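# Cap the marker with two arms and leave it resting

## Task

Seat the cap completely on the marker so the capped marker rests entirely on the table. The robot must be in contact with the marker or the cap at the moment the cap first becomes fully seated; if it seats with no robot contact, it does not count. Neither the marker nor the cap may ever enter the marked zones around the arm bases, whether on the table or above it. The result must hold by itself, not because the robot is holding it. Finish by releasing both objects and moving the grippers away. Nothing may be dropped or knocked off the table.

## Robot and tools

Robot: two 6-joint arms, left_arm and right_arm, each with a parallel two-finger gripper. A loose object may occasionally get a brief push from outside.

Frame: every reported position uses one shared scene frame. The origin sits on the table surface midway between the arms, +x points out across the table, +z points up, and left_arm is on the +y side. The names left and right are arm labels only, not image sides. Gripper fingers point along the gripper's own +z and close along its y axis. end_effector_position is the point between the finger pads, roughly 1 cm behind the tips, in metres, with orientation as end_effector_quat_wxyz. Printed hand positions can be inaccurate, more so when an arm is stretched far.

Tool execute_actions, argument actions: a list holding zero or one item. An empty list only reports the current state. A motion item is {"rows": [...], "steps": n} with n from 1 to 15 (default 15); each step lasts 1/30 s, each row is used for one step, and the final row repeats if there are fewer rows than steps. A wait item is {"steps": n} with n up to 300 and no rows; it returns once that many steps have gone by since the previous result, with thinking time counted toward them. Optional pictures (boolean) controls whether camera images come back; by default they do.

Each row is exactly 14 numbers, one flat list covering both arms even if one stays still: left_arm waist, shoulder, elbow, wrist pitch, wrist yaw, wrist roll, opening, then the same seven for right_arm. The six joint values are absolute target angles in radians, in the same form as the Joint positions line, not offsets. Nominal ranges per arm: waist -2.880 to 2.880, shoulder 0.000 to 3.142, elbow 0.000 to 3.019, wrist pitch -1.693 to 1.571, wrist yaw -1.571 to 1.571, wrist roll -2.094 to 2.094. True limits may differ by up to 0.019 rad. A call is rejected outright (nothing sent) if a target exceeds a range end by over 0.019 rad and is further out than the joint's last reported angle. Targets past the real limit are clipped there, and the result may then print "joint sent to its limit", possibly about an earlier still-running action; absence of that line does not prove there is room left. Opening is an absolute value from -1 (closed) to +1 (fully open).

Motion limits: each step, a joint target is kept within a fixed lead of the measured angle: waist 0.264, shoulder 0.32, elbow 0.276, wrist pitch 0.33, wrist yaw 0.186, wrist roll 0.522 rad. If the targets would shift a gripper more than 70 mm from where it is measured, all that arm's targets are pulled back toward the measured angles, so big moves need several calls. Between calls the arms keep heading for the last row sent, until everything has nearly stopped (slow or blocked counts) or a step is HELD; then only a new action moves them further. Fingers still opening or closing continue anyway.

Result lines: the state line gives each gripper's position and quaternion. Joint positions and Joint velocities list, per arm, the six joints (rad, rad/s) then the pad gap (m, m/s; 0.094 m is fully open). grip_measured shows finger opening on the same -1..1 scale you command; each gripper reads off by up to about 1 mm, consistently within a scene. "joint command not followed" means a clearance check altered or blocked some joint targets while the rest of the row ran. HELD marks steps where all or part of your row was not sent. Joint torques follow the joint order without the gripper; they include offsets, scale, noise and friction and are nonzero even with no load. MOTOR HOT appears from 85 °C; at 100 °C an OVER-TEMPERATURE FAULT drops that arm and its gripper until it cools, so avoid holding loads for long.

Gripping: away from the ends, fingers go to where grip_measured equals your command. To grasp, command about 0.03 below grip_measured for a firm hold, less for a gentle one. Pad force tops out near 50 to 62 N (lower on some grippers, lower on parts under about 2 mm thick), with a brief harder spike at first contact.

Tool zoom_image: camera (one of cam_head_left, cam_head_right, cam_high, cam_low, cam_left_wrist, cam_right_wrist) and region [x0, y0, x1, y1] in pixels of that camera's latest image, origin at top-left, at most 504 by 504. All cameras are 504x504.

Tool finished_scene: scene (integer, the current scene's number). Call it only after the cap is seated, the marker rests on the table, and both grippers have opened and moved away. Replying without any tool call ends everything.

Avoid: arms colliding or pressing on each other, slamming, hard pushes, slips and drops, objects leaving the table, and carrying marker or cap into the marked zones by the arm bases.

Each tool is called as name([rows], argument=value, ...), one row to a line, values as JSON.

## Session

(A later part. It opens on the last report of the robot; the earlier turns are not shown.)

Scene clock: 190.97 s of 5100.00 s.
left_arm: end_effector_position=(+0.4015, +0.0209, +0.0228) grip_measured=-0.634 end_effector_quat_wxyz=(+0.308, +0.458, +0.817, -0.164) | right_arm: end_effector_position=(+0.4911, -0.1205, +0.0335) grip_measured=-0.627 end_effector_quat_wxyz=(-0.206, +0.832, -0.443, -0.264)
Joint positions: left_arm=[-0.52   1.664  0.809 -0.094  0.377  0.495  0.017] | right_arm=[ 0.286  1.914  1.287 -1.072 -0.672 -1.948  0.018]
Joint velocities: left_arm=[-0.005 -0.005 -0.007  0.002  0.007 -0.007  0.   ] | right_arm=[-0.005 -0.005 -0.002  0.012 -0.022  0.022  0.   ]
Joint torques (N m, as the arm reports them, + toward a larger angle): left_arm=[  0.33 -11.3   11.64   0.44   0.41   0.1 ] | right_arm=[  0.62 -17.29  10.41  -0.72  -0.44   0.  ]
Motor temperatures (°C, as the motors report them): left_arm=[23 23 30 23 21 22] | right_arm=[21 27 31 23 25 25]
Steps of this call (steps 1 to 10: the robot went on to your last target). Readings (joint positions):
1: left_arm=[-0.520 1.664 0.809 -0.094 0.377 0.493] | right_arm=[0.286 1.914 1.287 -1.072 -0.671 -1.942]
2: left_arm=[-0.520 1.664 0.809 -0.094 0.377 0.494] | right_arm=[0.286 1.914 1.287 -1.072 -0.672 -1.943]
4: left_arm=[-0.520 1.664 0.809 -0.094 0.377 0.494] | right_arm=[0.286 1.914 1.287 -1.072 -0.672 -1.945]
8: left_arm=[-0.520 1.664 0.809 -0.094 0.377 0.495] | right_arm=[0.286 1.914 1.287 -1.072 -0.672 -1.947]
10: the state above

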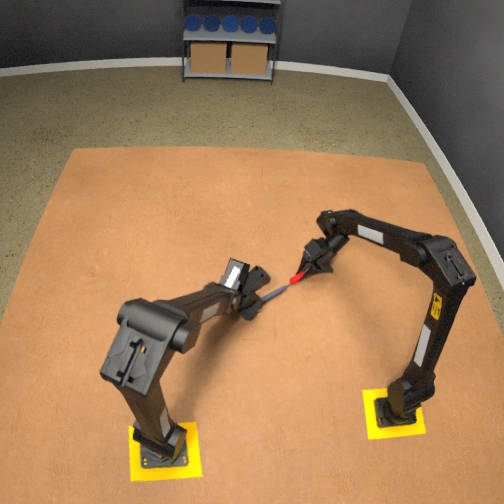

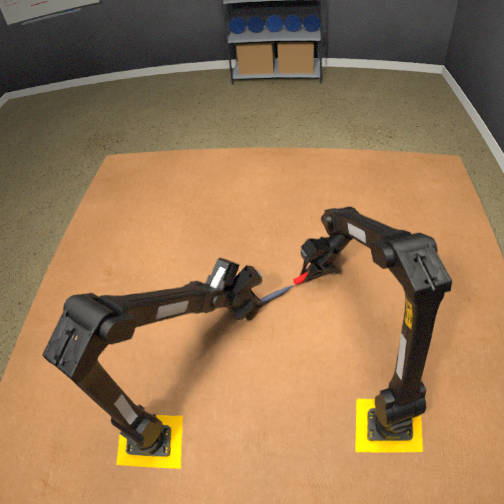

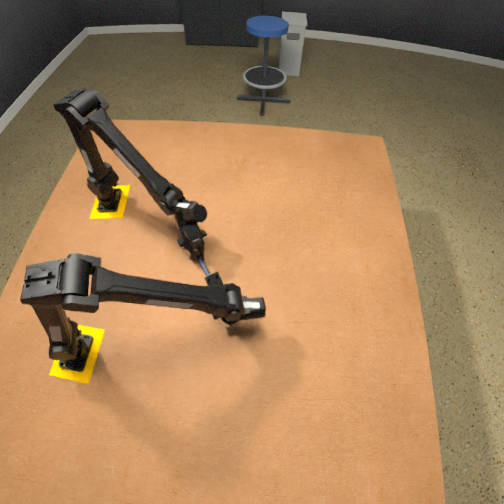

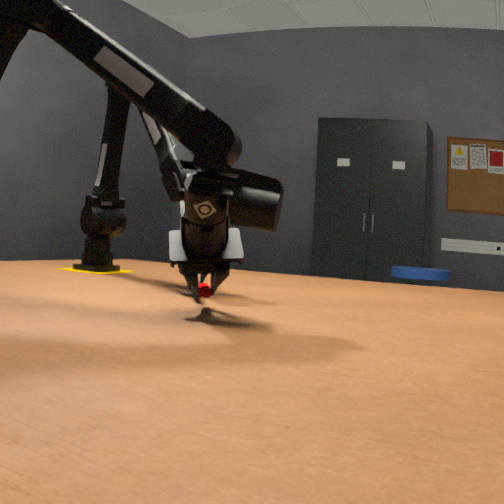

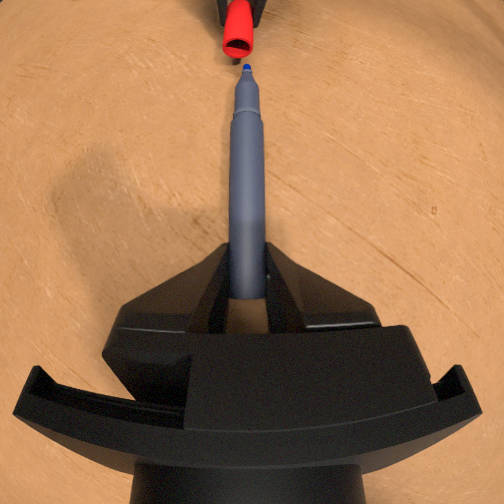

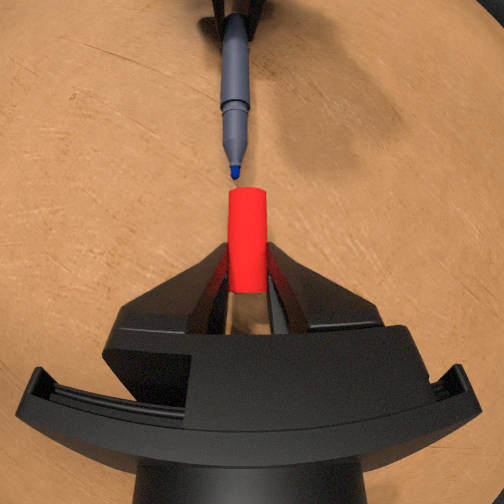

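execute_actions(actions=[])

Scene clock: 214.60 s of 5100.00 s.
left_arm: end_effector_position=(+0.4015, +0.0209, +0.0228) grip_measured=-0.634 end_effector_quat_wxyz=(+0.309, +0.458, +0.817, -0.164) | right_arm: end_effector_position=(+0.4911, -0.1205, +0.0335) grip_measured=-0.627 end_effector_quat_wxyz=(-0.206, +0.832, -0.443, -0.263)
Joint positions: left_arm=[-0.52   1.664  0.809 -0.094  0.377  0.496  0.017] | right_arm=[ 0.286  1.914  1.287 -1.072 -0.672 -1.949  0.018]
Joint velocities: left_arm=[-0.015 -0.005  0.007 -0.007  0.007  0.007 -0.   ] | right_arm=[-0.005 -0.005 -0.002 -0.002 -0.022  0.051 -0.001]
Joint torques (N m, as the arm reports them, + toward a larger angle): left_arm=[  0.33 -11.31  11.64   0.42   0.4    0.09] | right_arm=[  0.42 -17.55  10.36  -0.58  -0.44  -0.06]
Motor temperatures (°C, as the motors report them): left_arm=[23 23 30 23 21 22] | right_arm=[21 27 30 23 26 25]
Steps of this call (steps 1 to 15: the robot went on to your last target; steps 16 to 90: nothing new was sent; then 20.63 s passed at rest). Readings (joint positions):
1: left_arm=[-0.520 1.664 0.809 -0.094 0.377 0.495] | right_arm=[0.287 1.914 1.287 -1.072 -0.672 -1.948]
2: left_arm=[-0.520 1.664 0.809 -0.094 0.377 0.496] | right_arm=[0.286 1.914 1.287 -1.072 -0.672 -1.948]
4: left_arm=[-0.520 1.664 0.809 -0.094 0.377 0.496] | right_arm=[0.287 1.914 1.287 -1.072 -0.672 -1.948]
8: left_arm=[-0.520 1.664 0.809 -0.094 0.377 0.496] | right_arm=[0.286 1.914 1.287 -1.072 -0.672 -1.949]
90: the state above
All arms were judged still, so your last target was given up. Only a new action makes them travel on or press farther. Fingers that are still opening or closing keep moving.

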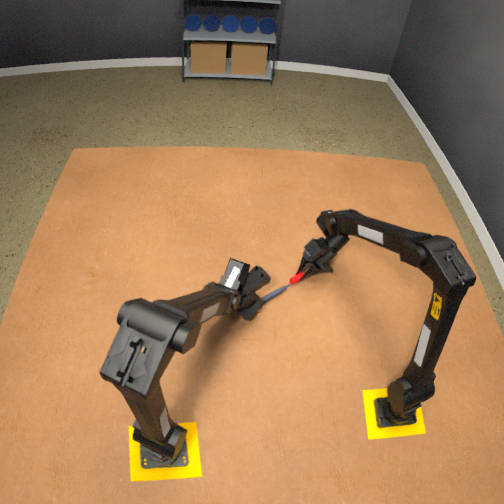

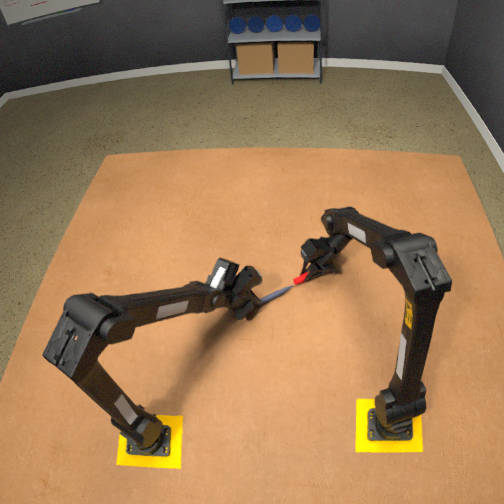

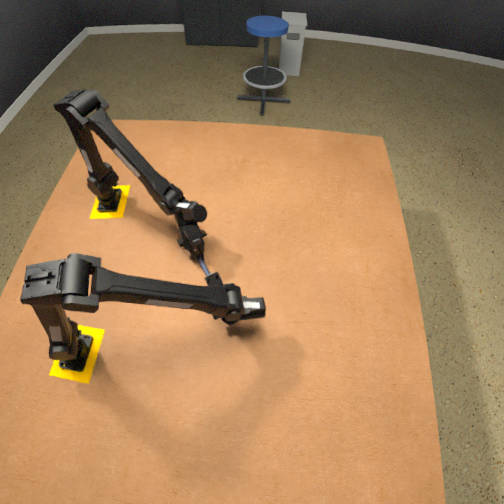

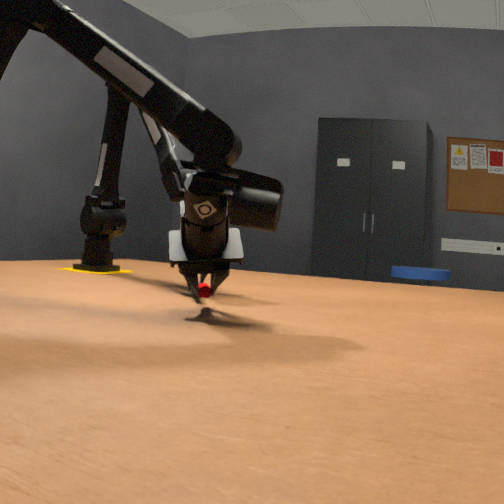

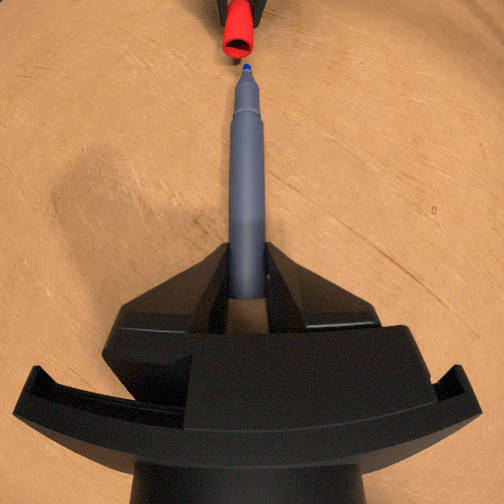

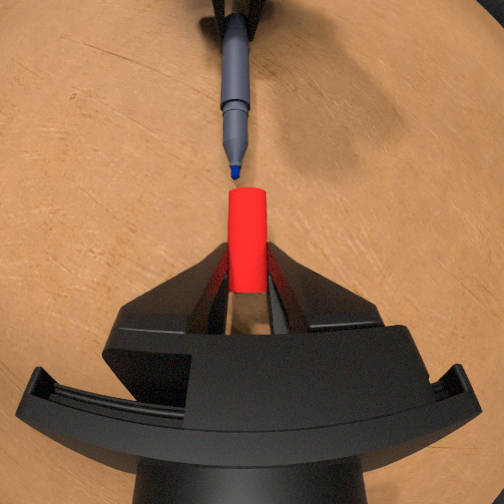

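execute_actions([
  {"rows":[[-0.514,1.673,0.85,-0.107,0.379,0.506,-0.68,0.286,1.935,1.302,-1.087,-0.674,-1.96,-0.67],[-0.514,1.676,0.85,-0.107,0.379,0.506,-0.68,0.286,1.94,1.296,-1.087,-0.674,-1.96,-0.67],[-0.514,1.679,0.85,-0.107,0.379,0.506,-0.68,0.286,1.945,1.29,-1.087,-0.674,-1.96,-0.67],[-0.514,1.682,0.85,-0.107,0.379,0.506,-0.68,0.286,1.95,1.285,-1.087,-0.674,-1.96,-0.67],[-0.514,1.685,0.85,-0.107,0.379,0.506,-0.68,0.286,1.955,1.281,-1.087,-0.674,-1.96,-0.67],[-0.514,1.688,0.85,-0.107,0.379,0.506,-0.68,0.286,1.96,1.278,-1.087,-0.674,-1.96,-0.67]],"steps":15},
])

Scene clock: 227.93 s of 5100.00 s.
left_arm: end_effector_position=(+0.3993, +0.0218, +0.0126) grip_measured=-0.634 end_effector_quat_wxyz=(+0.299, +0.458, +0.821, -0.165) | right_arm: end_effector_position=(+0.4854, -0.1220, +0.0201) grip_measured=-0.627 end_effector_quat_wxyz=(-0.196, +0.829, -0.447, -0.274)
Joint positions: left_arm=[-0.52   1.685  0.809 -0.094  0.377  0.496  0.017] | right_arm=[ 0.286  1.937  1.279 -1.072 -0.672 -1.949  0.018]
Joint velocities: left_arm=[-0.015 -0.005 -0.007 -0.002 -0.081 -0.007  0.   ] | right_arm=[-0.015 -0.024  0.017 -0.007 -0.037  0.007  0.   ]
Joint torques (N m, as the arm reports them, + toward a larger angle): left_arm=[  0.32 -11.77  11.41   0.39   0.37   0.08] | right_arm=[  1.3  -17.5    7.81  -0.62  -0.44  -0.06]
Motor temperatures (°C, as the motors report them): left_arm=[23 23 30 23 21 22] | right_arm=[21 27 30 23 26 25]
Steps of this call (steps 1 to 90: nothing new was sent; then 9.83 s passed at rest; steps 91 to 105: all 15 steps of this action). Readings (joint positions):
91: left_arm=[-0.520 1.664 0.809 -0.094 0.377 0.496] | right_arm=[0.286 1.914 1.287 -1.072 -0.672 -1.949]
92: left_arm=[-0.520 1.665 0.809 -0.094 0.377 0.496] | right_arm=[0.286 1.914 1.287 -1.072 -0.672 -1.949]
94: left_arm=[-0.520 1.668 0.809 -0.094 0.377 0.496] | right_arm=[0.286 1.914 1.287 -1.072 -0.672 -1.949]
98: left_arm=[-0.520 1.680 0.809 -0.094 0.377 0.496] | right_arm=[0.286 1.924 1.286 -1.072 -0.672 -1.949]
105: the state above

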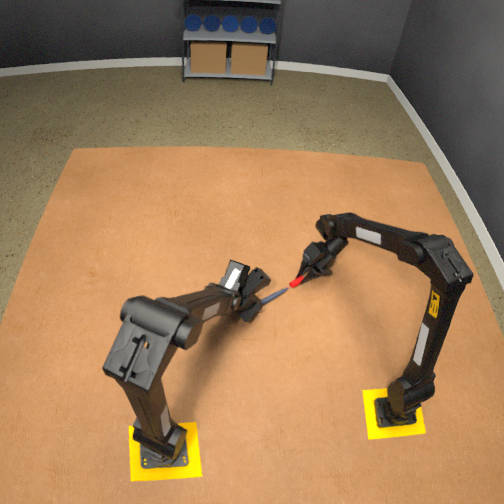

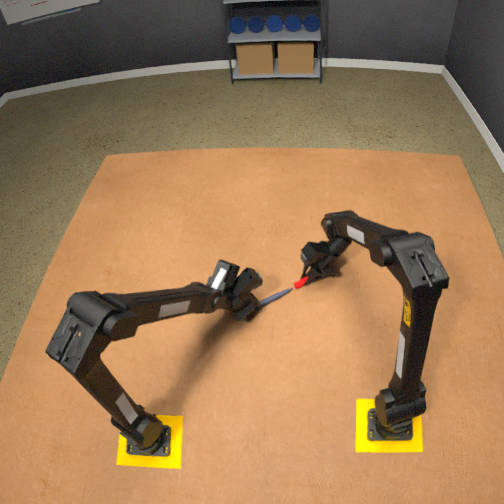

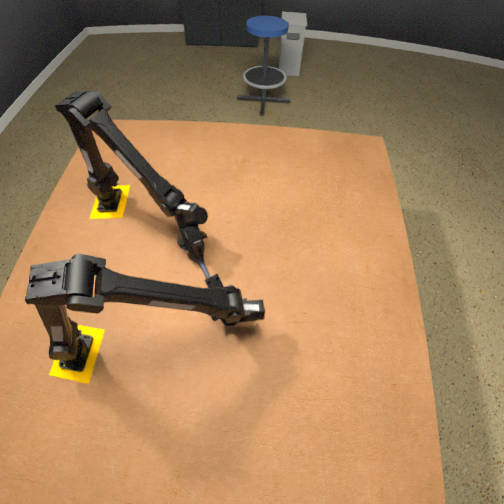

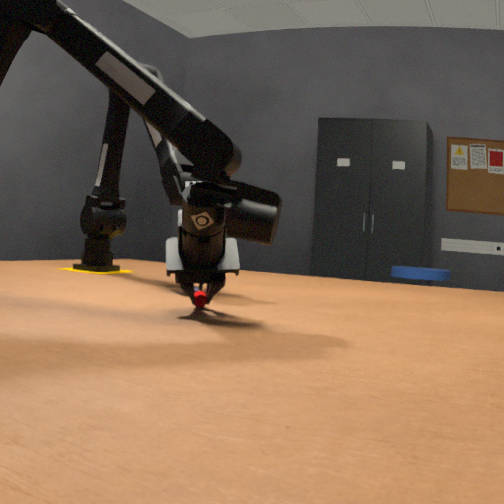

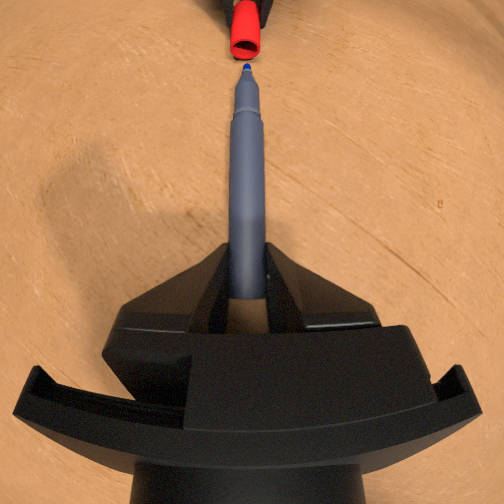

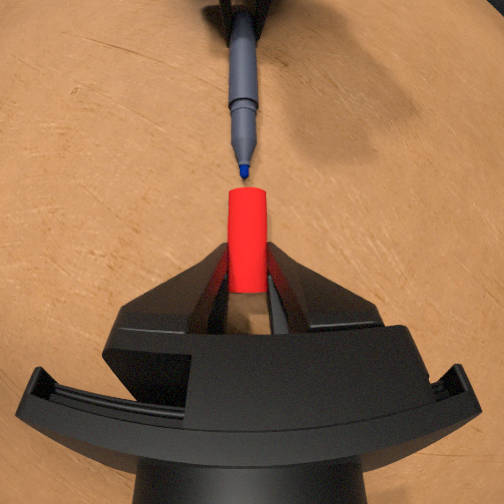

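execute_actions([
  {"rows":[[-0.514,1.688,0.85,-0.107,0.379,0.506,-0.68,0.29,1.962,1.276,-1.087,-0.674,-1.945,-0.67],[-0.514,1.688,0.85,-0.107,0.379,0.506,-0.68,0.294,1.964,1.274,-1.087,-0.674,-1.935,-0.67],[-0.514,1.688,0.85,-0.107,0.379,0.506,-0.68,0.298,1.966,1.272,-1.087,-0.674,-1.93,-0.67],[-0.514,1.688,0.85,-0.107,0.379,0.506,-0.68,0.302,1.966,1.272,-1.087,-0.674,-1.925,-0.67],[-0.514,1.688,0.85,-0.107,0.379,0.506,-0.68,0.306,1.966,1.272,-1.087,-0.674,-1.92,-0.67],[-0.514,1.688,0.85,-0.107,0.379,0.506,-0.68,0.31,1.966,1.272,-1.087,-0.674,-1.915,-0.67],[-0.514,1.688,0.85,-0.107,0.379,0.506,-0.68,0.314,1.966,1.272,-1.087,-0.674,-1.91,-0.67],[-0.514,1.688,0.85,-0.107,0.379,0.506,-0.68,0.318,1.966,1.272,-1.087,-0.674,-1.905,-0.67],[-0.514,1.688,0.85,-0.107,0.379,0.506,-0.68,0.322,1.966,1.272,-1.087,-0.674,-1.9,-0.67]],"steps":15},
])

zoom_image(camera="cam_left_wrist", region=[170,0,330,160])

Scene clock: 246.23 s of 5100.00 s.
left_arm: end_effector_position=(+0.3993, +0.0218, +0.0126) grip_measured=-0.634 end_effector_quat_wxyz=(+0.299, +0.458, +0.821, -0.165) | right_arm: end_effector_position=(+0.4759, -0.1076, +0.0189) grip_measured=-0.627 end_effector_quat_wxyz=(-0.185, +0.828, -0.447, -0.282)
Joint positions: left_arm=[-0.52   1.685  0.809 -0.094  0.377  0.496  0.017] | right_arm=[ 0.32   1.938  1.275 -1.072 -0.672 -1.916  0.018]
Joint velocities: left_arm=[-0.005  0.005  0.012  0.012 -0.066  0.037 -0.   ] | right_arm=[ 0.015  0.015 -0.002 -0.012 -0.051  0.022 -0.   ]
Joint torques (N m, as the arm reports them, + toward a larger angle): left_arm=[  0.36 -11.74  11.45   0.4    0.38   0.1 ] | right_arm=[  0.57 -16.55   7.9   -0.63  -0.46   0.2 ]
Motor temperatures (°C, as the motors report them): left_arm=[23 23 30 23 21 22] | right_arm=[21 27 29 23 26 25]
Steps of this call (steps 1 to 15: the robot went on to your last target; steps 16 to 90: nothing new was sent; then 14.80 s passed at rest; steps 91 to 105: all 15 steps of this action). Readings (joint positions):
91: left_arm=[-0.520 1.685 0.809 -0.094 0.377 0.496] | right_arm=[0.287 1.937 1.279 -1.072 -0.672 -1.949]
92: left_arm=[-0.520 1.685 0.809 -0.094 0.377 0.496] | right_arm=[0.287 1.937 1.279 -1.072 -0.672 -1.949]
94: left_arm=[-0.520 1.685 0.809 -0.094 0.377 0.496] | right_arm=[0.287 1.937 1.278 -1.072 -0.672 -1.945]
98: left_arm=[-0.520 1.685 0.809 -0.094 0.377 0.496] | right_arm=[0.296 1.938 1.275 -1.072 -0.672 -1.933]
105: the state above

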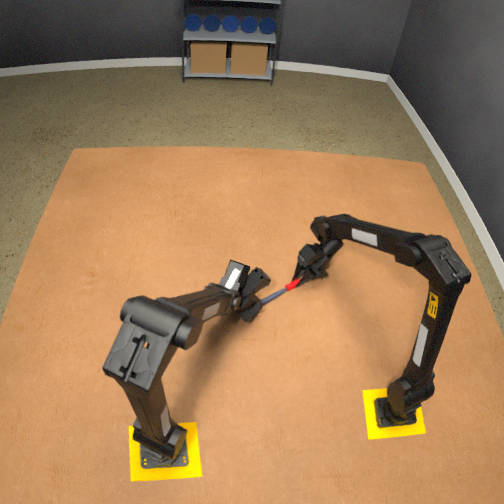

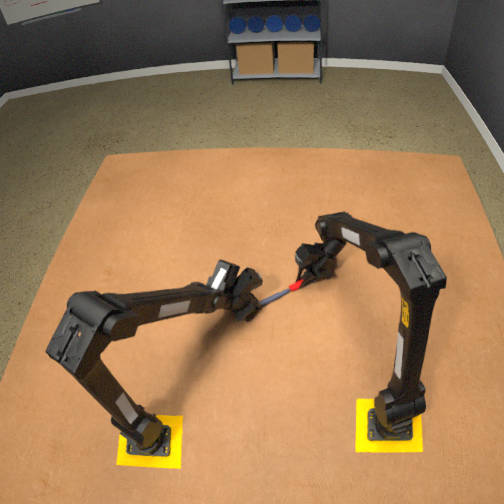

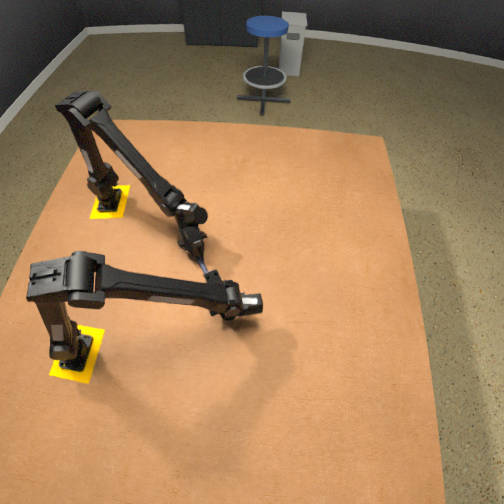

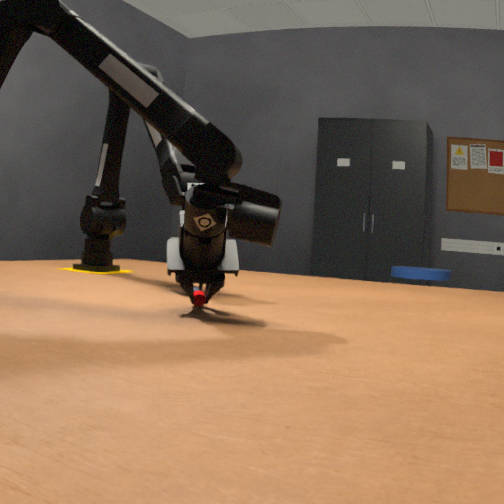

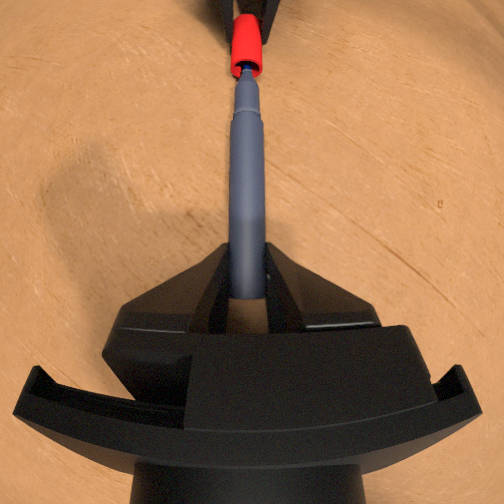

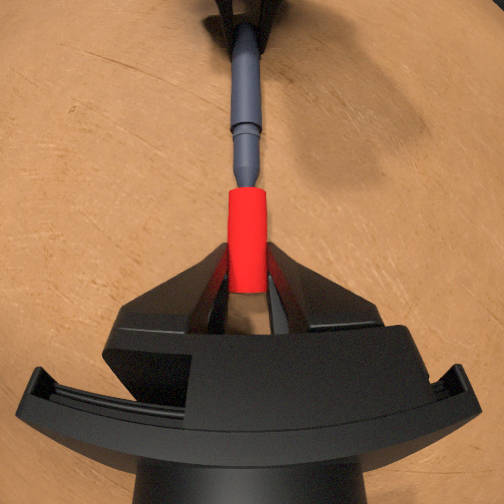

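Region (170, 0, 330, 160) of cam_left_wrist's 504x504 image, scaled by 3.150, with more detail than that image has.

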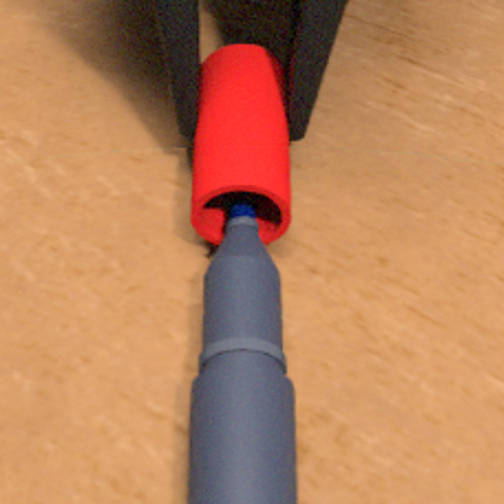

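Aligned; shoulder is on table; relax slightly and continue.

execute_actions([
  {"rows":[[-0.514,1.688,0.85,-0.107,0.379,0.506,-0.68,0.326,1.96,1.272,-1.087,-0.674,-1.893,-0.67],[-0.514,1.688,0.85,-0.107,0.379,0.506,-0.68,0.33,1.958,1.272,-1.087,-0.674,-1.886,-0.67],[-0.514,1.688,0.85,-0.107,0.379,0.506,-0.68,0.334,1.958,1.272,-1.087,-0.674,-1.88,-0.67],[-0.514,1.688,0.85,-0.107,0.379,0.506,-0.68,0.338,1.958,1.272,-1.087,-0.674,-1.874,-0.67],[-0.514,1.688,0.85,-0.107,0.379,0.506,-0.68,0.342,1.958,1.272,-1.087,-0.674,-1.868,-0.67],[-0.514,1.688,0.85,-0.107,0.379,0.506,-0.68,0.346,1.958,1.272,-1.087,-0.674,-1.862,-0.67],[-0.514,1.688,0.85,-0.107,0.379,0.506,-0.68,0.35,1.958,1.272,-1.087,-0.674,-1.856,-0.67],[-0.514,1.688,0.85,-0.107,0.379,0.506,-0.68,0.354,1.958,1.272,-1.087,-0.674,-1.85,-0.67],[-0.514,1.688,0.85,-0.107,0.379,0.506,-0.68,0.358,1.958,1.272,-1.087,-0.674,-1.844,-0.67],[-0.514,1.688,0.85,-0.107,0.379,0.506,-0.68,0.362,1.958,1.272,-1.087,-0.674,-1.838,-0.67],[-0.514,1.688,0.85,-0.107,0.379,0.506,-0.68,0.366,1.958,1.272,-1.087,-0.674,-1.832,-0.67],[-0.514,1.688,0.85,-0.107,0.379,0.506,-0.68,0.37,1.958,1.272,-1.087,-0.674,-1.826,-0.67],[-0.514,1.688,0.85,-0.107,0.379,0.506,-0.68,0.375,1.958,1.272,-1.087,-0.674,-1.82,-0.67],[-0.514,1.688,0.85,-0.107,0.379,0.506,-0.68,0.38,1.958,1.272,-1.087,-0.674,-1.814,-0.67],[-0.514,1.688,0.85,-0.107,0.379,0.506,-0.68,0.385,1.958,1.272,-1.087,-0.674,-1.808,-0.67]],"steps":15},
], pictures=false)

execute_actions(actions=[])

Scene clock: 268.87 s of 5100.00 s.
left_arm: end_effector_position=(+0.3994, +0.0213, +0.0130) grip_measured=-0.634 end_effector_quat_wxyz=(+0.299, +0.458, +0.820, -0.166) | right_arm: end_effector_position=(+0.4643, -0.0908, +0.0173) grip_measured=-0.627 end_effector_quat_wxyz=(-0.166, +0.822, -0.461, -0.292)
Joint positions: left_arm=[-0.52   1.685  0.81  -0.094  0.379  0.497  0.017] | right_arm=[ 0.361  1.938  1.272 -1.072 -0.667 -1.844  0.018]
Joint velocities: left_arm=[-0.005  0.005 -0.007 -0.002  0.037  0.037 -0.001] | right_arm=[ 0.151 -0.005 -0.002  0.002  0.066  0.139  0.001]
Joint torques (N m, as the arm reports them, + toward a larger angle): left_arm=[  0.26 -11.55  11.34   0.39   0.29   0.07] | right_arm=[  2.18 -17.92   8.09  -0.77  -0.58   0.16]
Motor temperatures (°C, as the motors report them): left_arm=[23 23 30 23 21 22] | right_arm=[21 27 28 23 26 25]
Steps of this call (steps 1 to 15: the robot went on to your last target; steps 16 to 90: nothing new was sent; then 19.13 s passed at rest; steps 91 to 105: all 15 steps of this action). Readings (joint positions):
91: left_arm=[-0.520 1.685 0.809 -0.094 0.377 0.496] | right_arm=[0.320 1.938 1.275 -1.072 -0.672 -1.910]
92: left_arm=[-0.520 1.685 0.809 -0.094 0.377 0.496] | right_arm=[0.320 1.938 1.275 -1.072 -0.672 -1.908]
94: left_arm=[-0.520 1.685 0.809 -0.094 0.377 0.496] | right_arm=[0.321 1.938 1.275 -1.072 -0.672 -1.901]
98: left_arm=[-0.520 1.685 0.809 -0.094 0.377 0.496] | right_arm=[0.332 1.938 1.275 -1.072 -0.672 -1.883]
105: the state above

Scene clock: 268.87 s of 5100.00 s.
left_arm: end_effector_position=(+0.3994, +0.0213, +0.0130) grip_measured=-0.634 end_effector_quat_wxyz=(+0.299, +0.458, +0.820, -0.166) | right_arm: end_effector_position=(+0.4643, -0.0908, +0.0173) grip_measured=-0.627 end_effector_quat_wxyz=(-0.166, +0.822, -0.461, -0.292)
Joint positions: left_arm=[-0.52   1.685  0.81  -0.094  0.379  0.497  0.017] | right_arm=[ 0.361  1.938  1.272 -1.072 -0.667 -1.844  0.018]
Joint velocities: left_arm=[-0.005  0.005 -0.007 -0.002  0.037  0.037 -0.001] | right_arm=[ 0.151 -0.005 -0.002  0.002  0.066  0.139  0.001]
Joint torques (N m, as the arm reports them, + toward a larger angle): left_arm=[  0.26 -11.55  11.34   0.39   0.29   0.07] | right_arm=[  2.18 -17.92   8.09  -0.77  -0.58   0.16]
Motor temperatures (°C, as the motors report them): left_arm=[23 23 30 23 21 22] | right_arm=[21 27 28 23 26 25]

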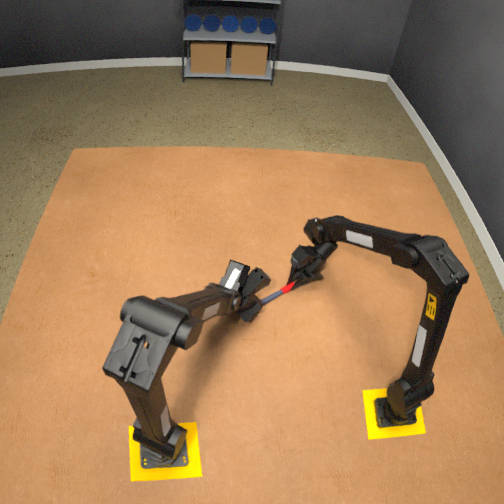

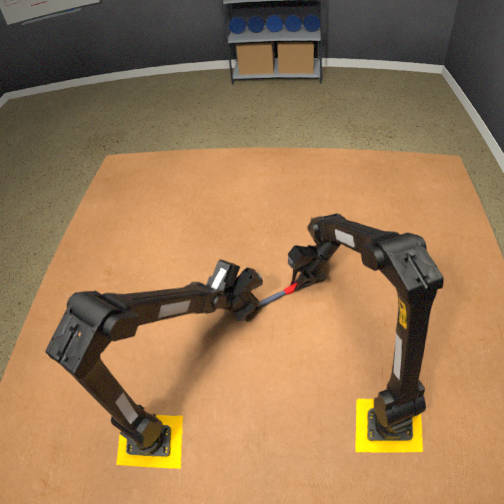

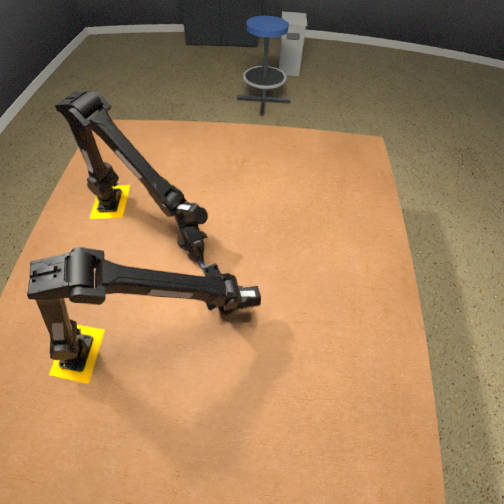

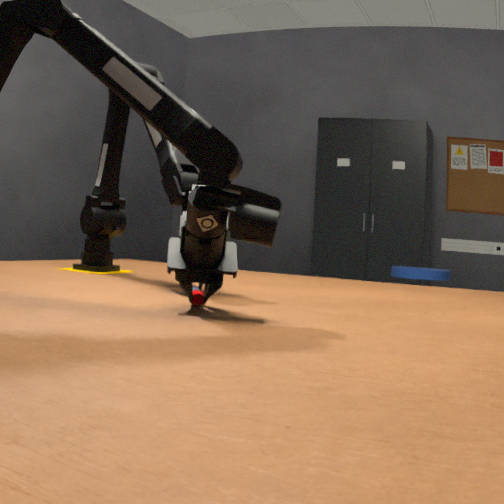

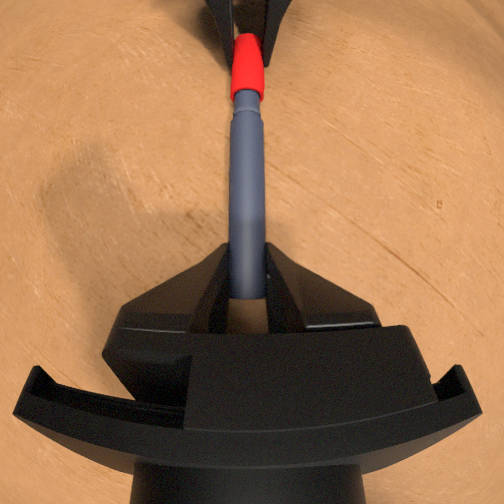

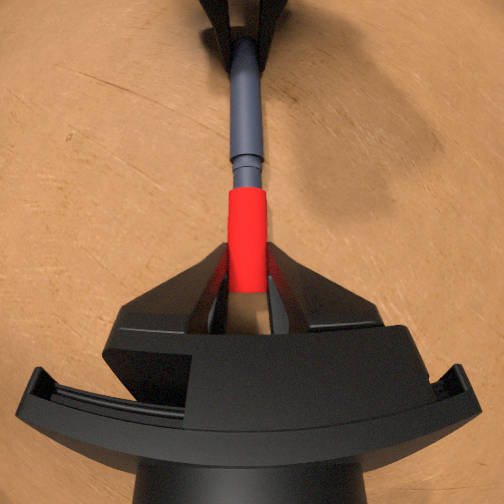

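execute_actions([
  {"rows":[[-0.516,1.688,0.85,-0.102,0.379,0.506,-0.68,0.391,1.958,1.272,-1.087,-0.677,-1.812,-0.67],[-0.518,1.688,0.851,-0.097,0.38,0.506,-0.68,0.397,1.958,1.272,-1.087,-0.68,-1.812,-0.67],[-0.521,1.687,0.853,-0.092,0.381,0.506,-0.68,0.403,1.958,1.272,-1.087,-0.683,-1.812,-0.67],[-0.525,1.686,0.857,-0.087,0.383,0.506,-0.68,0.41,1.958,1.272,-1.087,-0.687,-1.812,-0.67],[-0.529,1.685,0.861,-0.082,0.385,0.506,-0.68,0.417,1.958,1.272,-1.087,-0.691,-1.812,-0.67],[-0.533,1.684,0.865,-0.077,0.387,0.506,-0.68,0.424,1.958,1.272,-1.087,-0.695,-1.812,-0.67],[-0.537,1.683,0.869,-0.072,0.389,0.506,-0.68,0.431,1.958,1.272,-1.087,-0.699,-1.812,-0.67],[-0.541,1.682,0.873,-0.067,0.391,0.506,-0.68,0.438,1.958,1.272,-1.087,-0.703,-1.812,-0.67],[-0.545,1.681,0.877,-0.062,0.393,0.506,-0.68,0.445,1.958,1.272,-1.087,-0.707,-1.812,-0.67],[-0.549,1.68,0.881,-0.057,0.395,0.506,-0.68,0.452,1.958,1.271,-1.087,-0.711,-1.812,-0.67],[-0.553,1.679,0.885,-0.052,0.397,0.506,-0.68,0.459,1.958,1.27,-1.087,-0.715,-1.812,-0.67],[-0.557,1.678,0.889,-0.047,0.399,0.506,-0.68,0.466,1.958,1.269,-1.087,-0.719,-1.812,-0.67],[-0.56,1.678,0.892,-0.043,0.401,0.506,-0.68,0.473,1.958,1.268,-1.087,-0.722,-1.812,-0.67]],"steps":15},
], pictures=false)

execute_actions([
  {"steps":12},
])

zoom_image(camera="cam_right_wrist", region=[190,120,310,240])

Scene clock: 294.83 s of 5100.00 s.
left_arm: end_effector_position=(+0.4013, +0.0191, +0.0156) grip_measured=-0.634 end_effector_quat_wxyz=(+0.302, +0.460, +0.817, -0.169) | right_arm: end_effector_position=(+0.4541, -0.0745, +0.0177) grip_measured=-0.627 end_effector_quat_wxyz=(-0.160, +0.822, -0.456, -0.301)
Joint positions: left_arm=[-0.52   1.685  0.815 -0.092  0.387  0.499  0.017] | right_arm=[ 0.397  1.94   1.272 -1.072 -0.678 -1.819  0.018]
Joint velocities: left_arm=[ 0.015 -0.015 -0.012 -0.007 -0.11  -0.007  0.   ] | right_arm=[-0.024  0.005  0.007 -0.022  0.007  0.007 -0.001]
Joint torques (N m, as the arm reports them, + toward a larger angle): left_arm=[ -3.9  -12.67  14.92   3.01   0.93   0.06] | right_arm=[  6.76 -17.08   7.56  -0.77  -1.87   0.1 ]
Motor temperatures (°C, as the motors report them): left_arm=[23 23 30 23 21 22] | right_arm=[21 27 28 23 26 25]
Steps of this call (steps 1 to 30: the robot went on to your last target; steps 31 to 90: nothing new was sent; then 22.47 s passed at rest; steps 91 to 105: all 15 steps of this action). Readings (joint positions):
91: left_arm=[-0.520 1.685 0.810 -0.094 0.380 0.498] | right_arm=[0.380 1.938 1.272 -1.072 -0.668 -1.819]
92: left_arm=[-0.520 1.685 0.810 -0.094 0.380 0.498] | right_arm=[0.381 1.938 1.272 -1.072 -0.669 -1.819]
94: left_arm=[-0.520 1.685 0.811 -0.094 0.382 0.498] | right_arm=[0.383 1.938 1.272 -1.072 -0.674 -1.819]
98: left_arm=[-0.520 1.685 0.811 -0.094 0.382 0.498] | right_arm=[0.386 1.939 1.272 -1.072 -0.673 -1.819]
105: the state above

Scene clock: 295.23 s of 5100.00 s.
left_arm: end_effector_position=(+0.4013, +0.0191, +0.0156) grip_measured=-0.634 end_effector_quat_wxyz=(+0.302, +0.460, +0.817, -0.169) | right_arm: end_effector_position=(+0.4541, -0.0745, +0.0177) grip_measured=-0.627 end_effector_quat_wxyz=(-0.160, +0.822, -0.456, -0.301)
Joint positions: left_arm=[-0.52   1.685  0.815 -0.092  0.387  0.499  0.017] | right_arm=[ 0.397  1.94   1.272 -1.072 -0.678 -1.819  0.018]
Joint velocities: left_arm=[-0.005 -0.005  0.012 -0.017  0.007  0.051  0.   ] | right_arm=[ 0.005 -0.024  0.012 -0.027 -0.051  0.007 -0.   ]
Joint torques (N m, as the arm reports them, + toward a larger angle): left_arm=[ -3.91 -12.66  14.86   3.05   0.92   0.06] | right_arm=[  7.87 -17.48   7.71  -0.88  -1.85   0.12]
Motor temperatures (°C, as the motors report them): left_arm=[23 23 30 23 21 22] | right_arm=[21 27 28 23 26 25]
Steps of this call (steps 1 to 12: the robot went on to your last target). Readings (joint positions):
1: left_arm=[-0.520 1.685 0.815 -0.092 0.387 0.499] | right_arm=[0.397 1.940 1.272 -1.072 -0.678 -1.819]
2: left_arm=[-0.520 1.685 0.815 -0.092 0.387 0.499] | right_arm=[0.397 1.940 1.272 -1.072 -0.678 -1.819]
4: left_arm=[-0.520 1.685 0.815 -0.092 0.387 0.499] | right_arm=[0.397 1.940 1.272 -1.072 -0.678 -1.819]
8: left_arm=[-0.520 1.685 0.815 -0.092 0.387 0.499] | right_arm=[0.397 1.940 1.272 -1.072 -0.678 -1.819]
12: the state above

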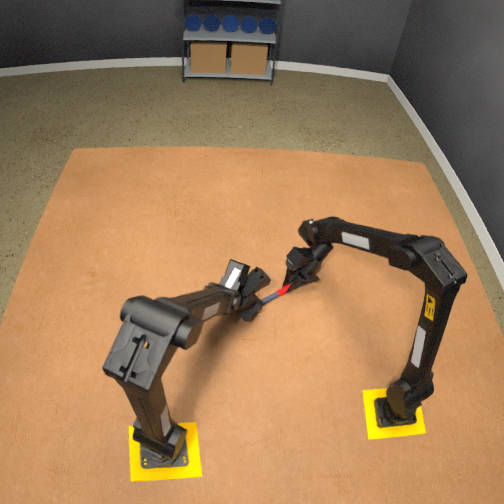

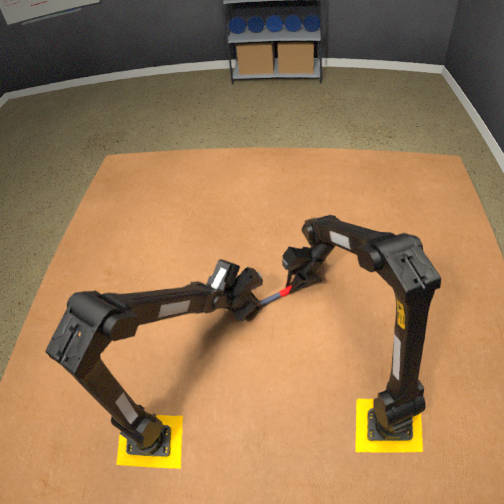

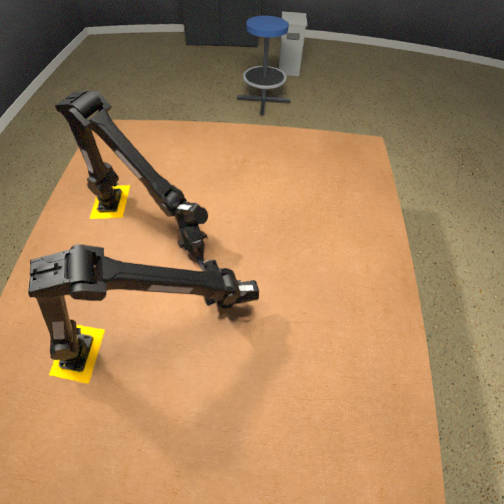

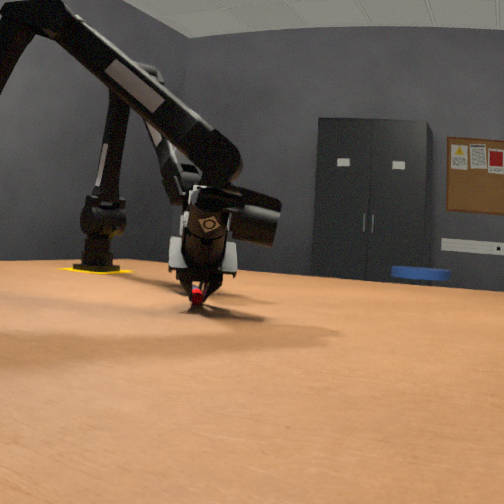

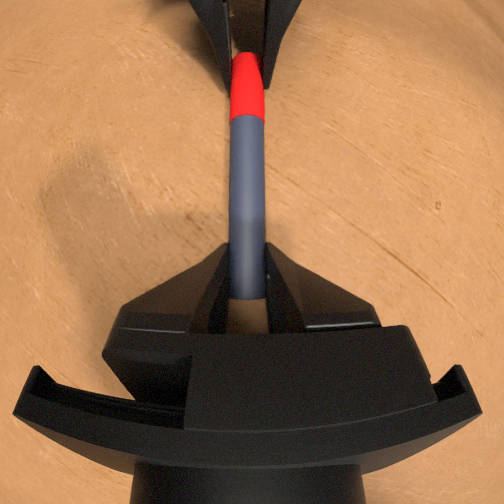

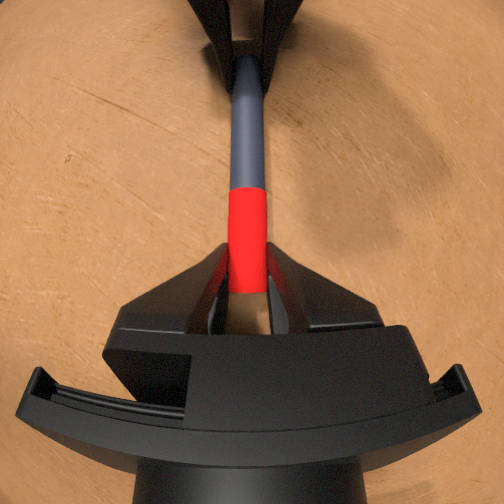

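Region (190, 120, 310, 240) of cam_right_wrist's 504x504 image, scaled by 4.200, with more detail than that image has.

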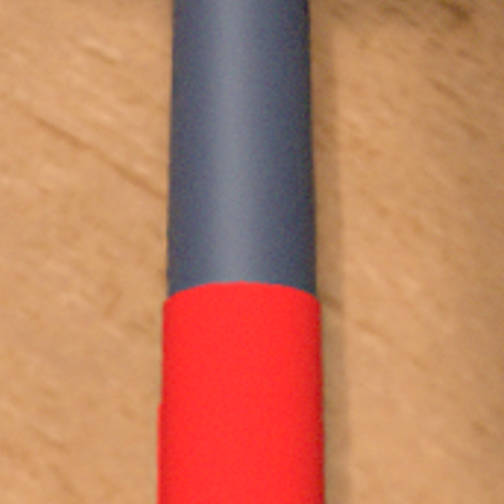

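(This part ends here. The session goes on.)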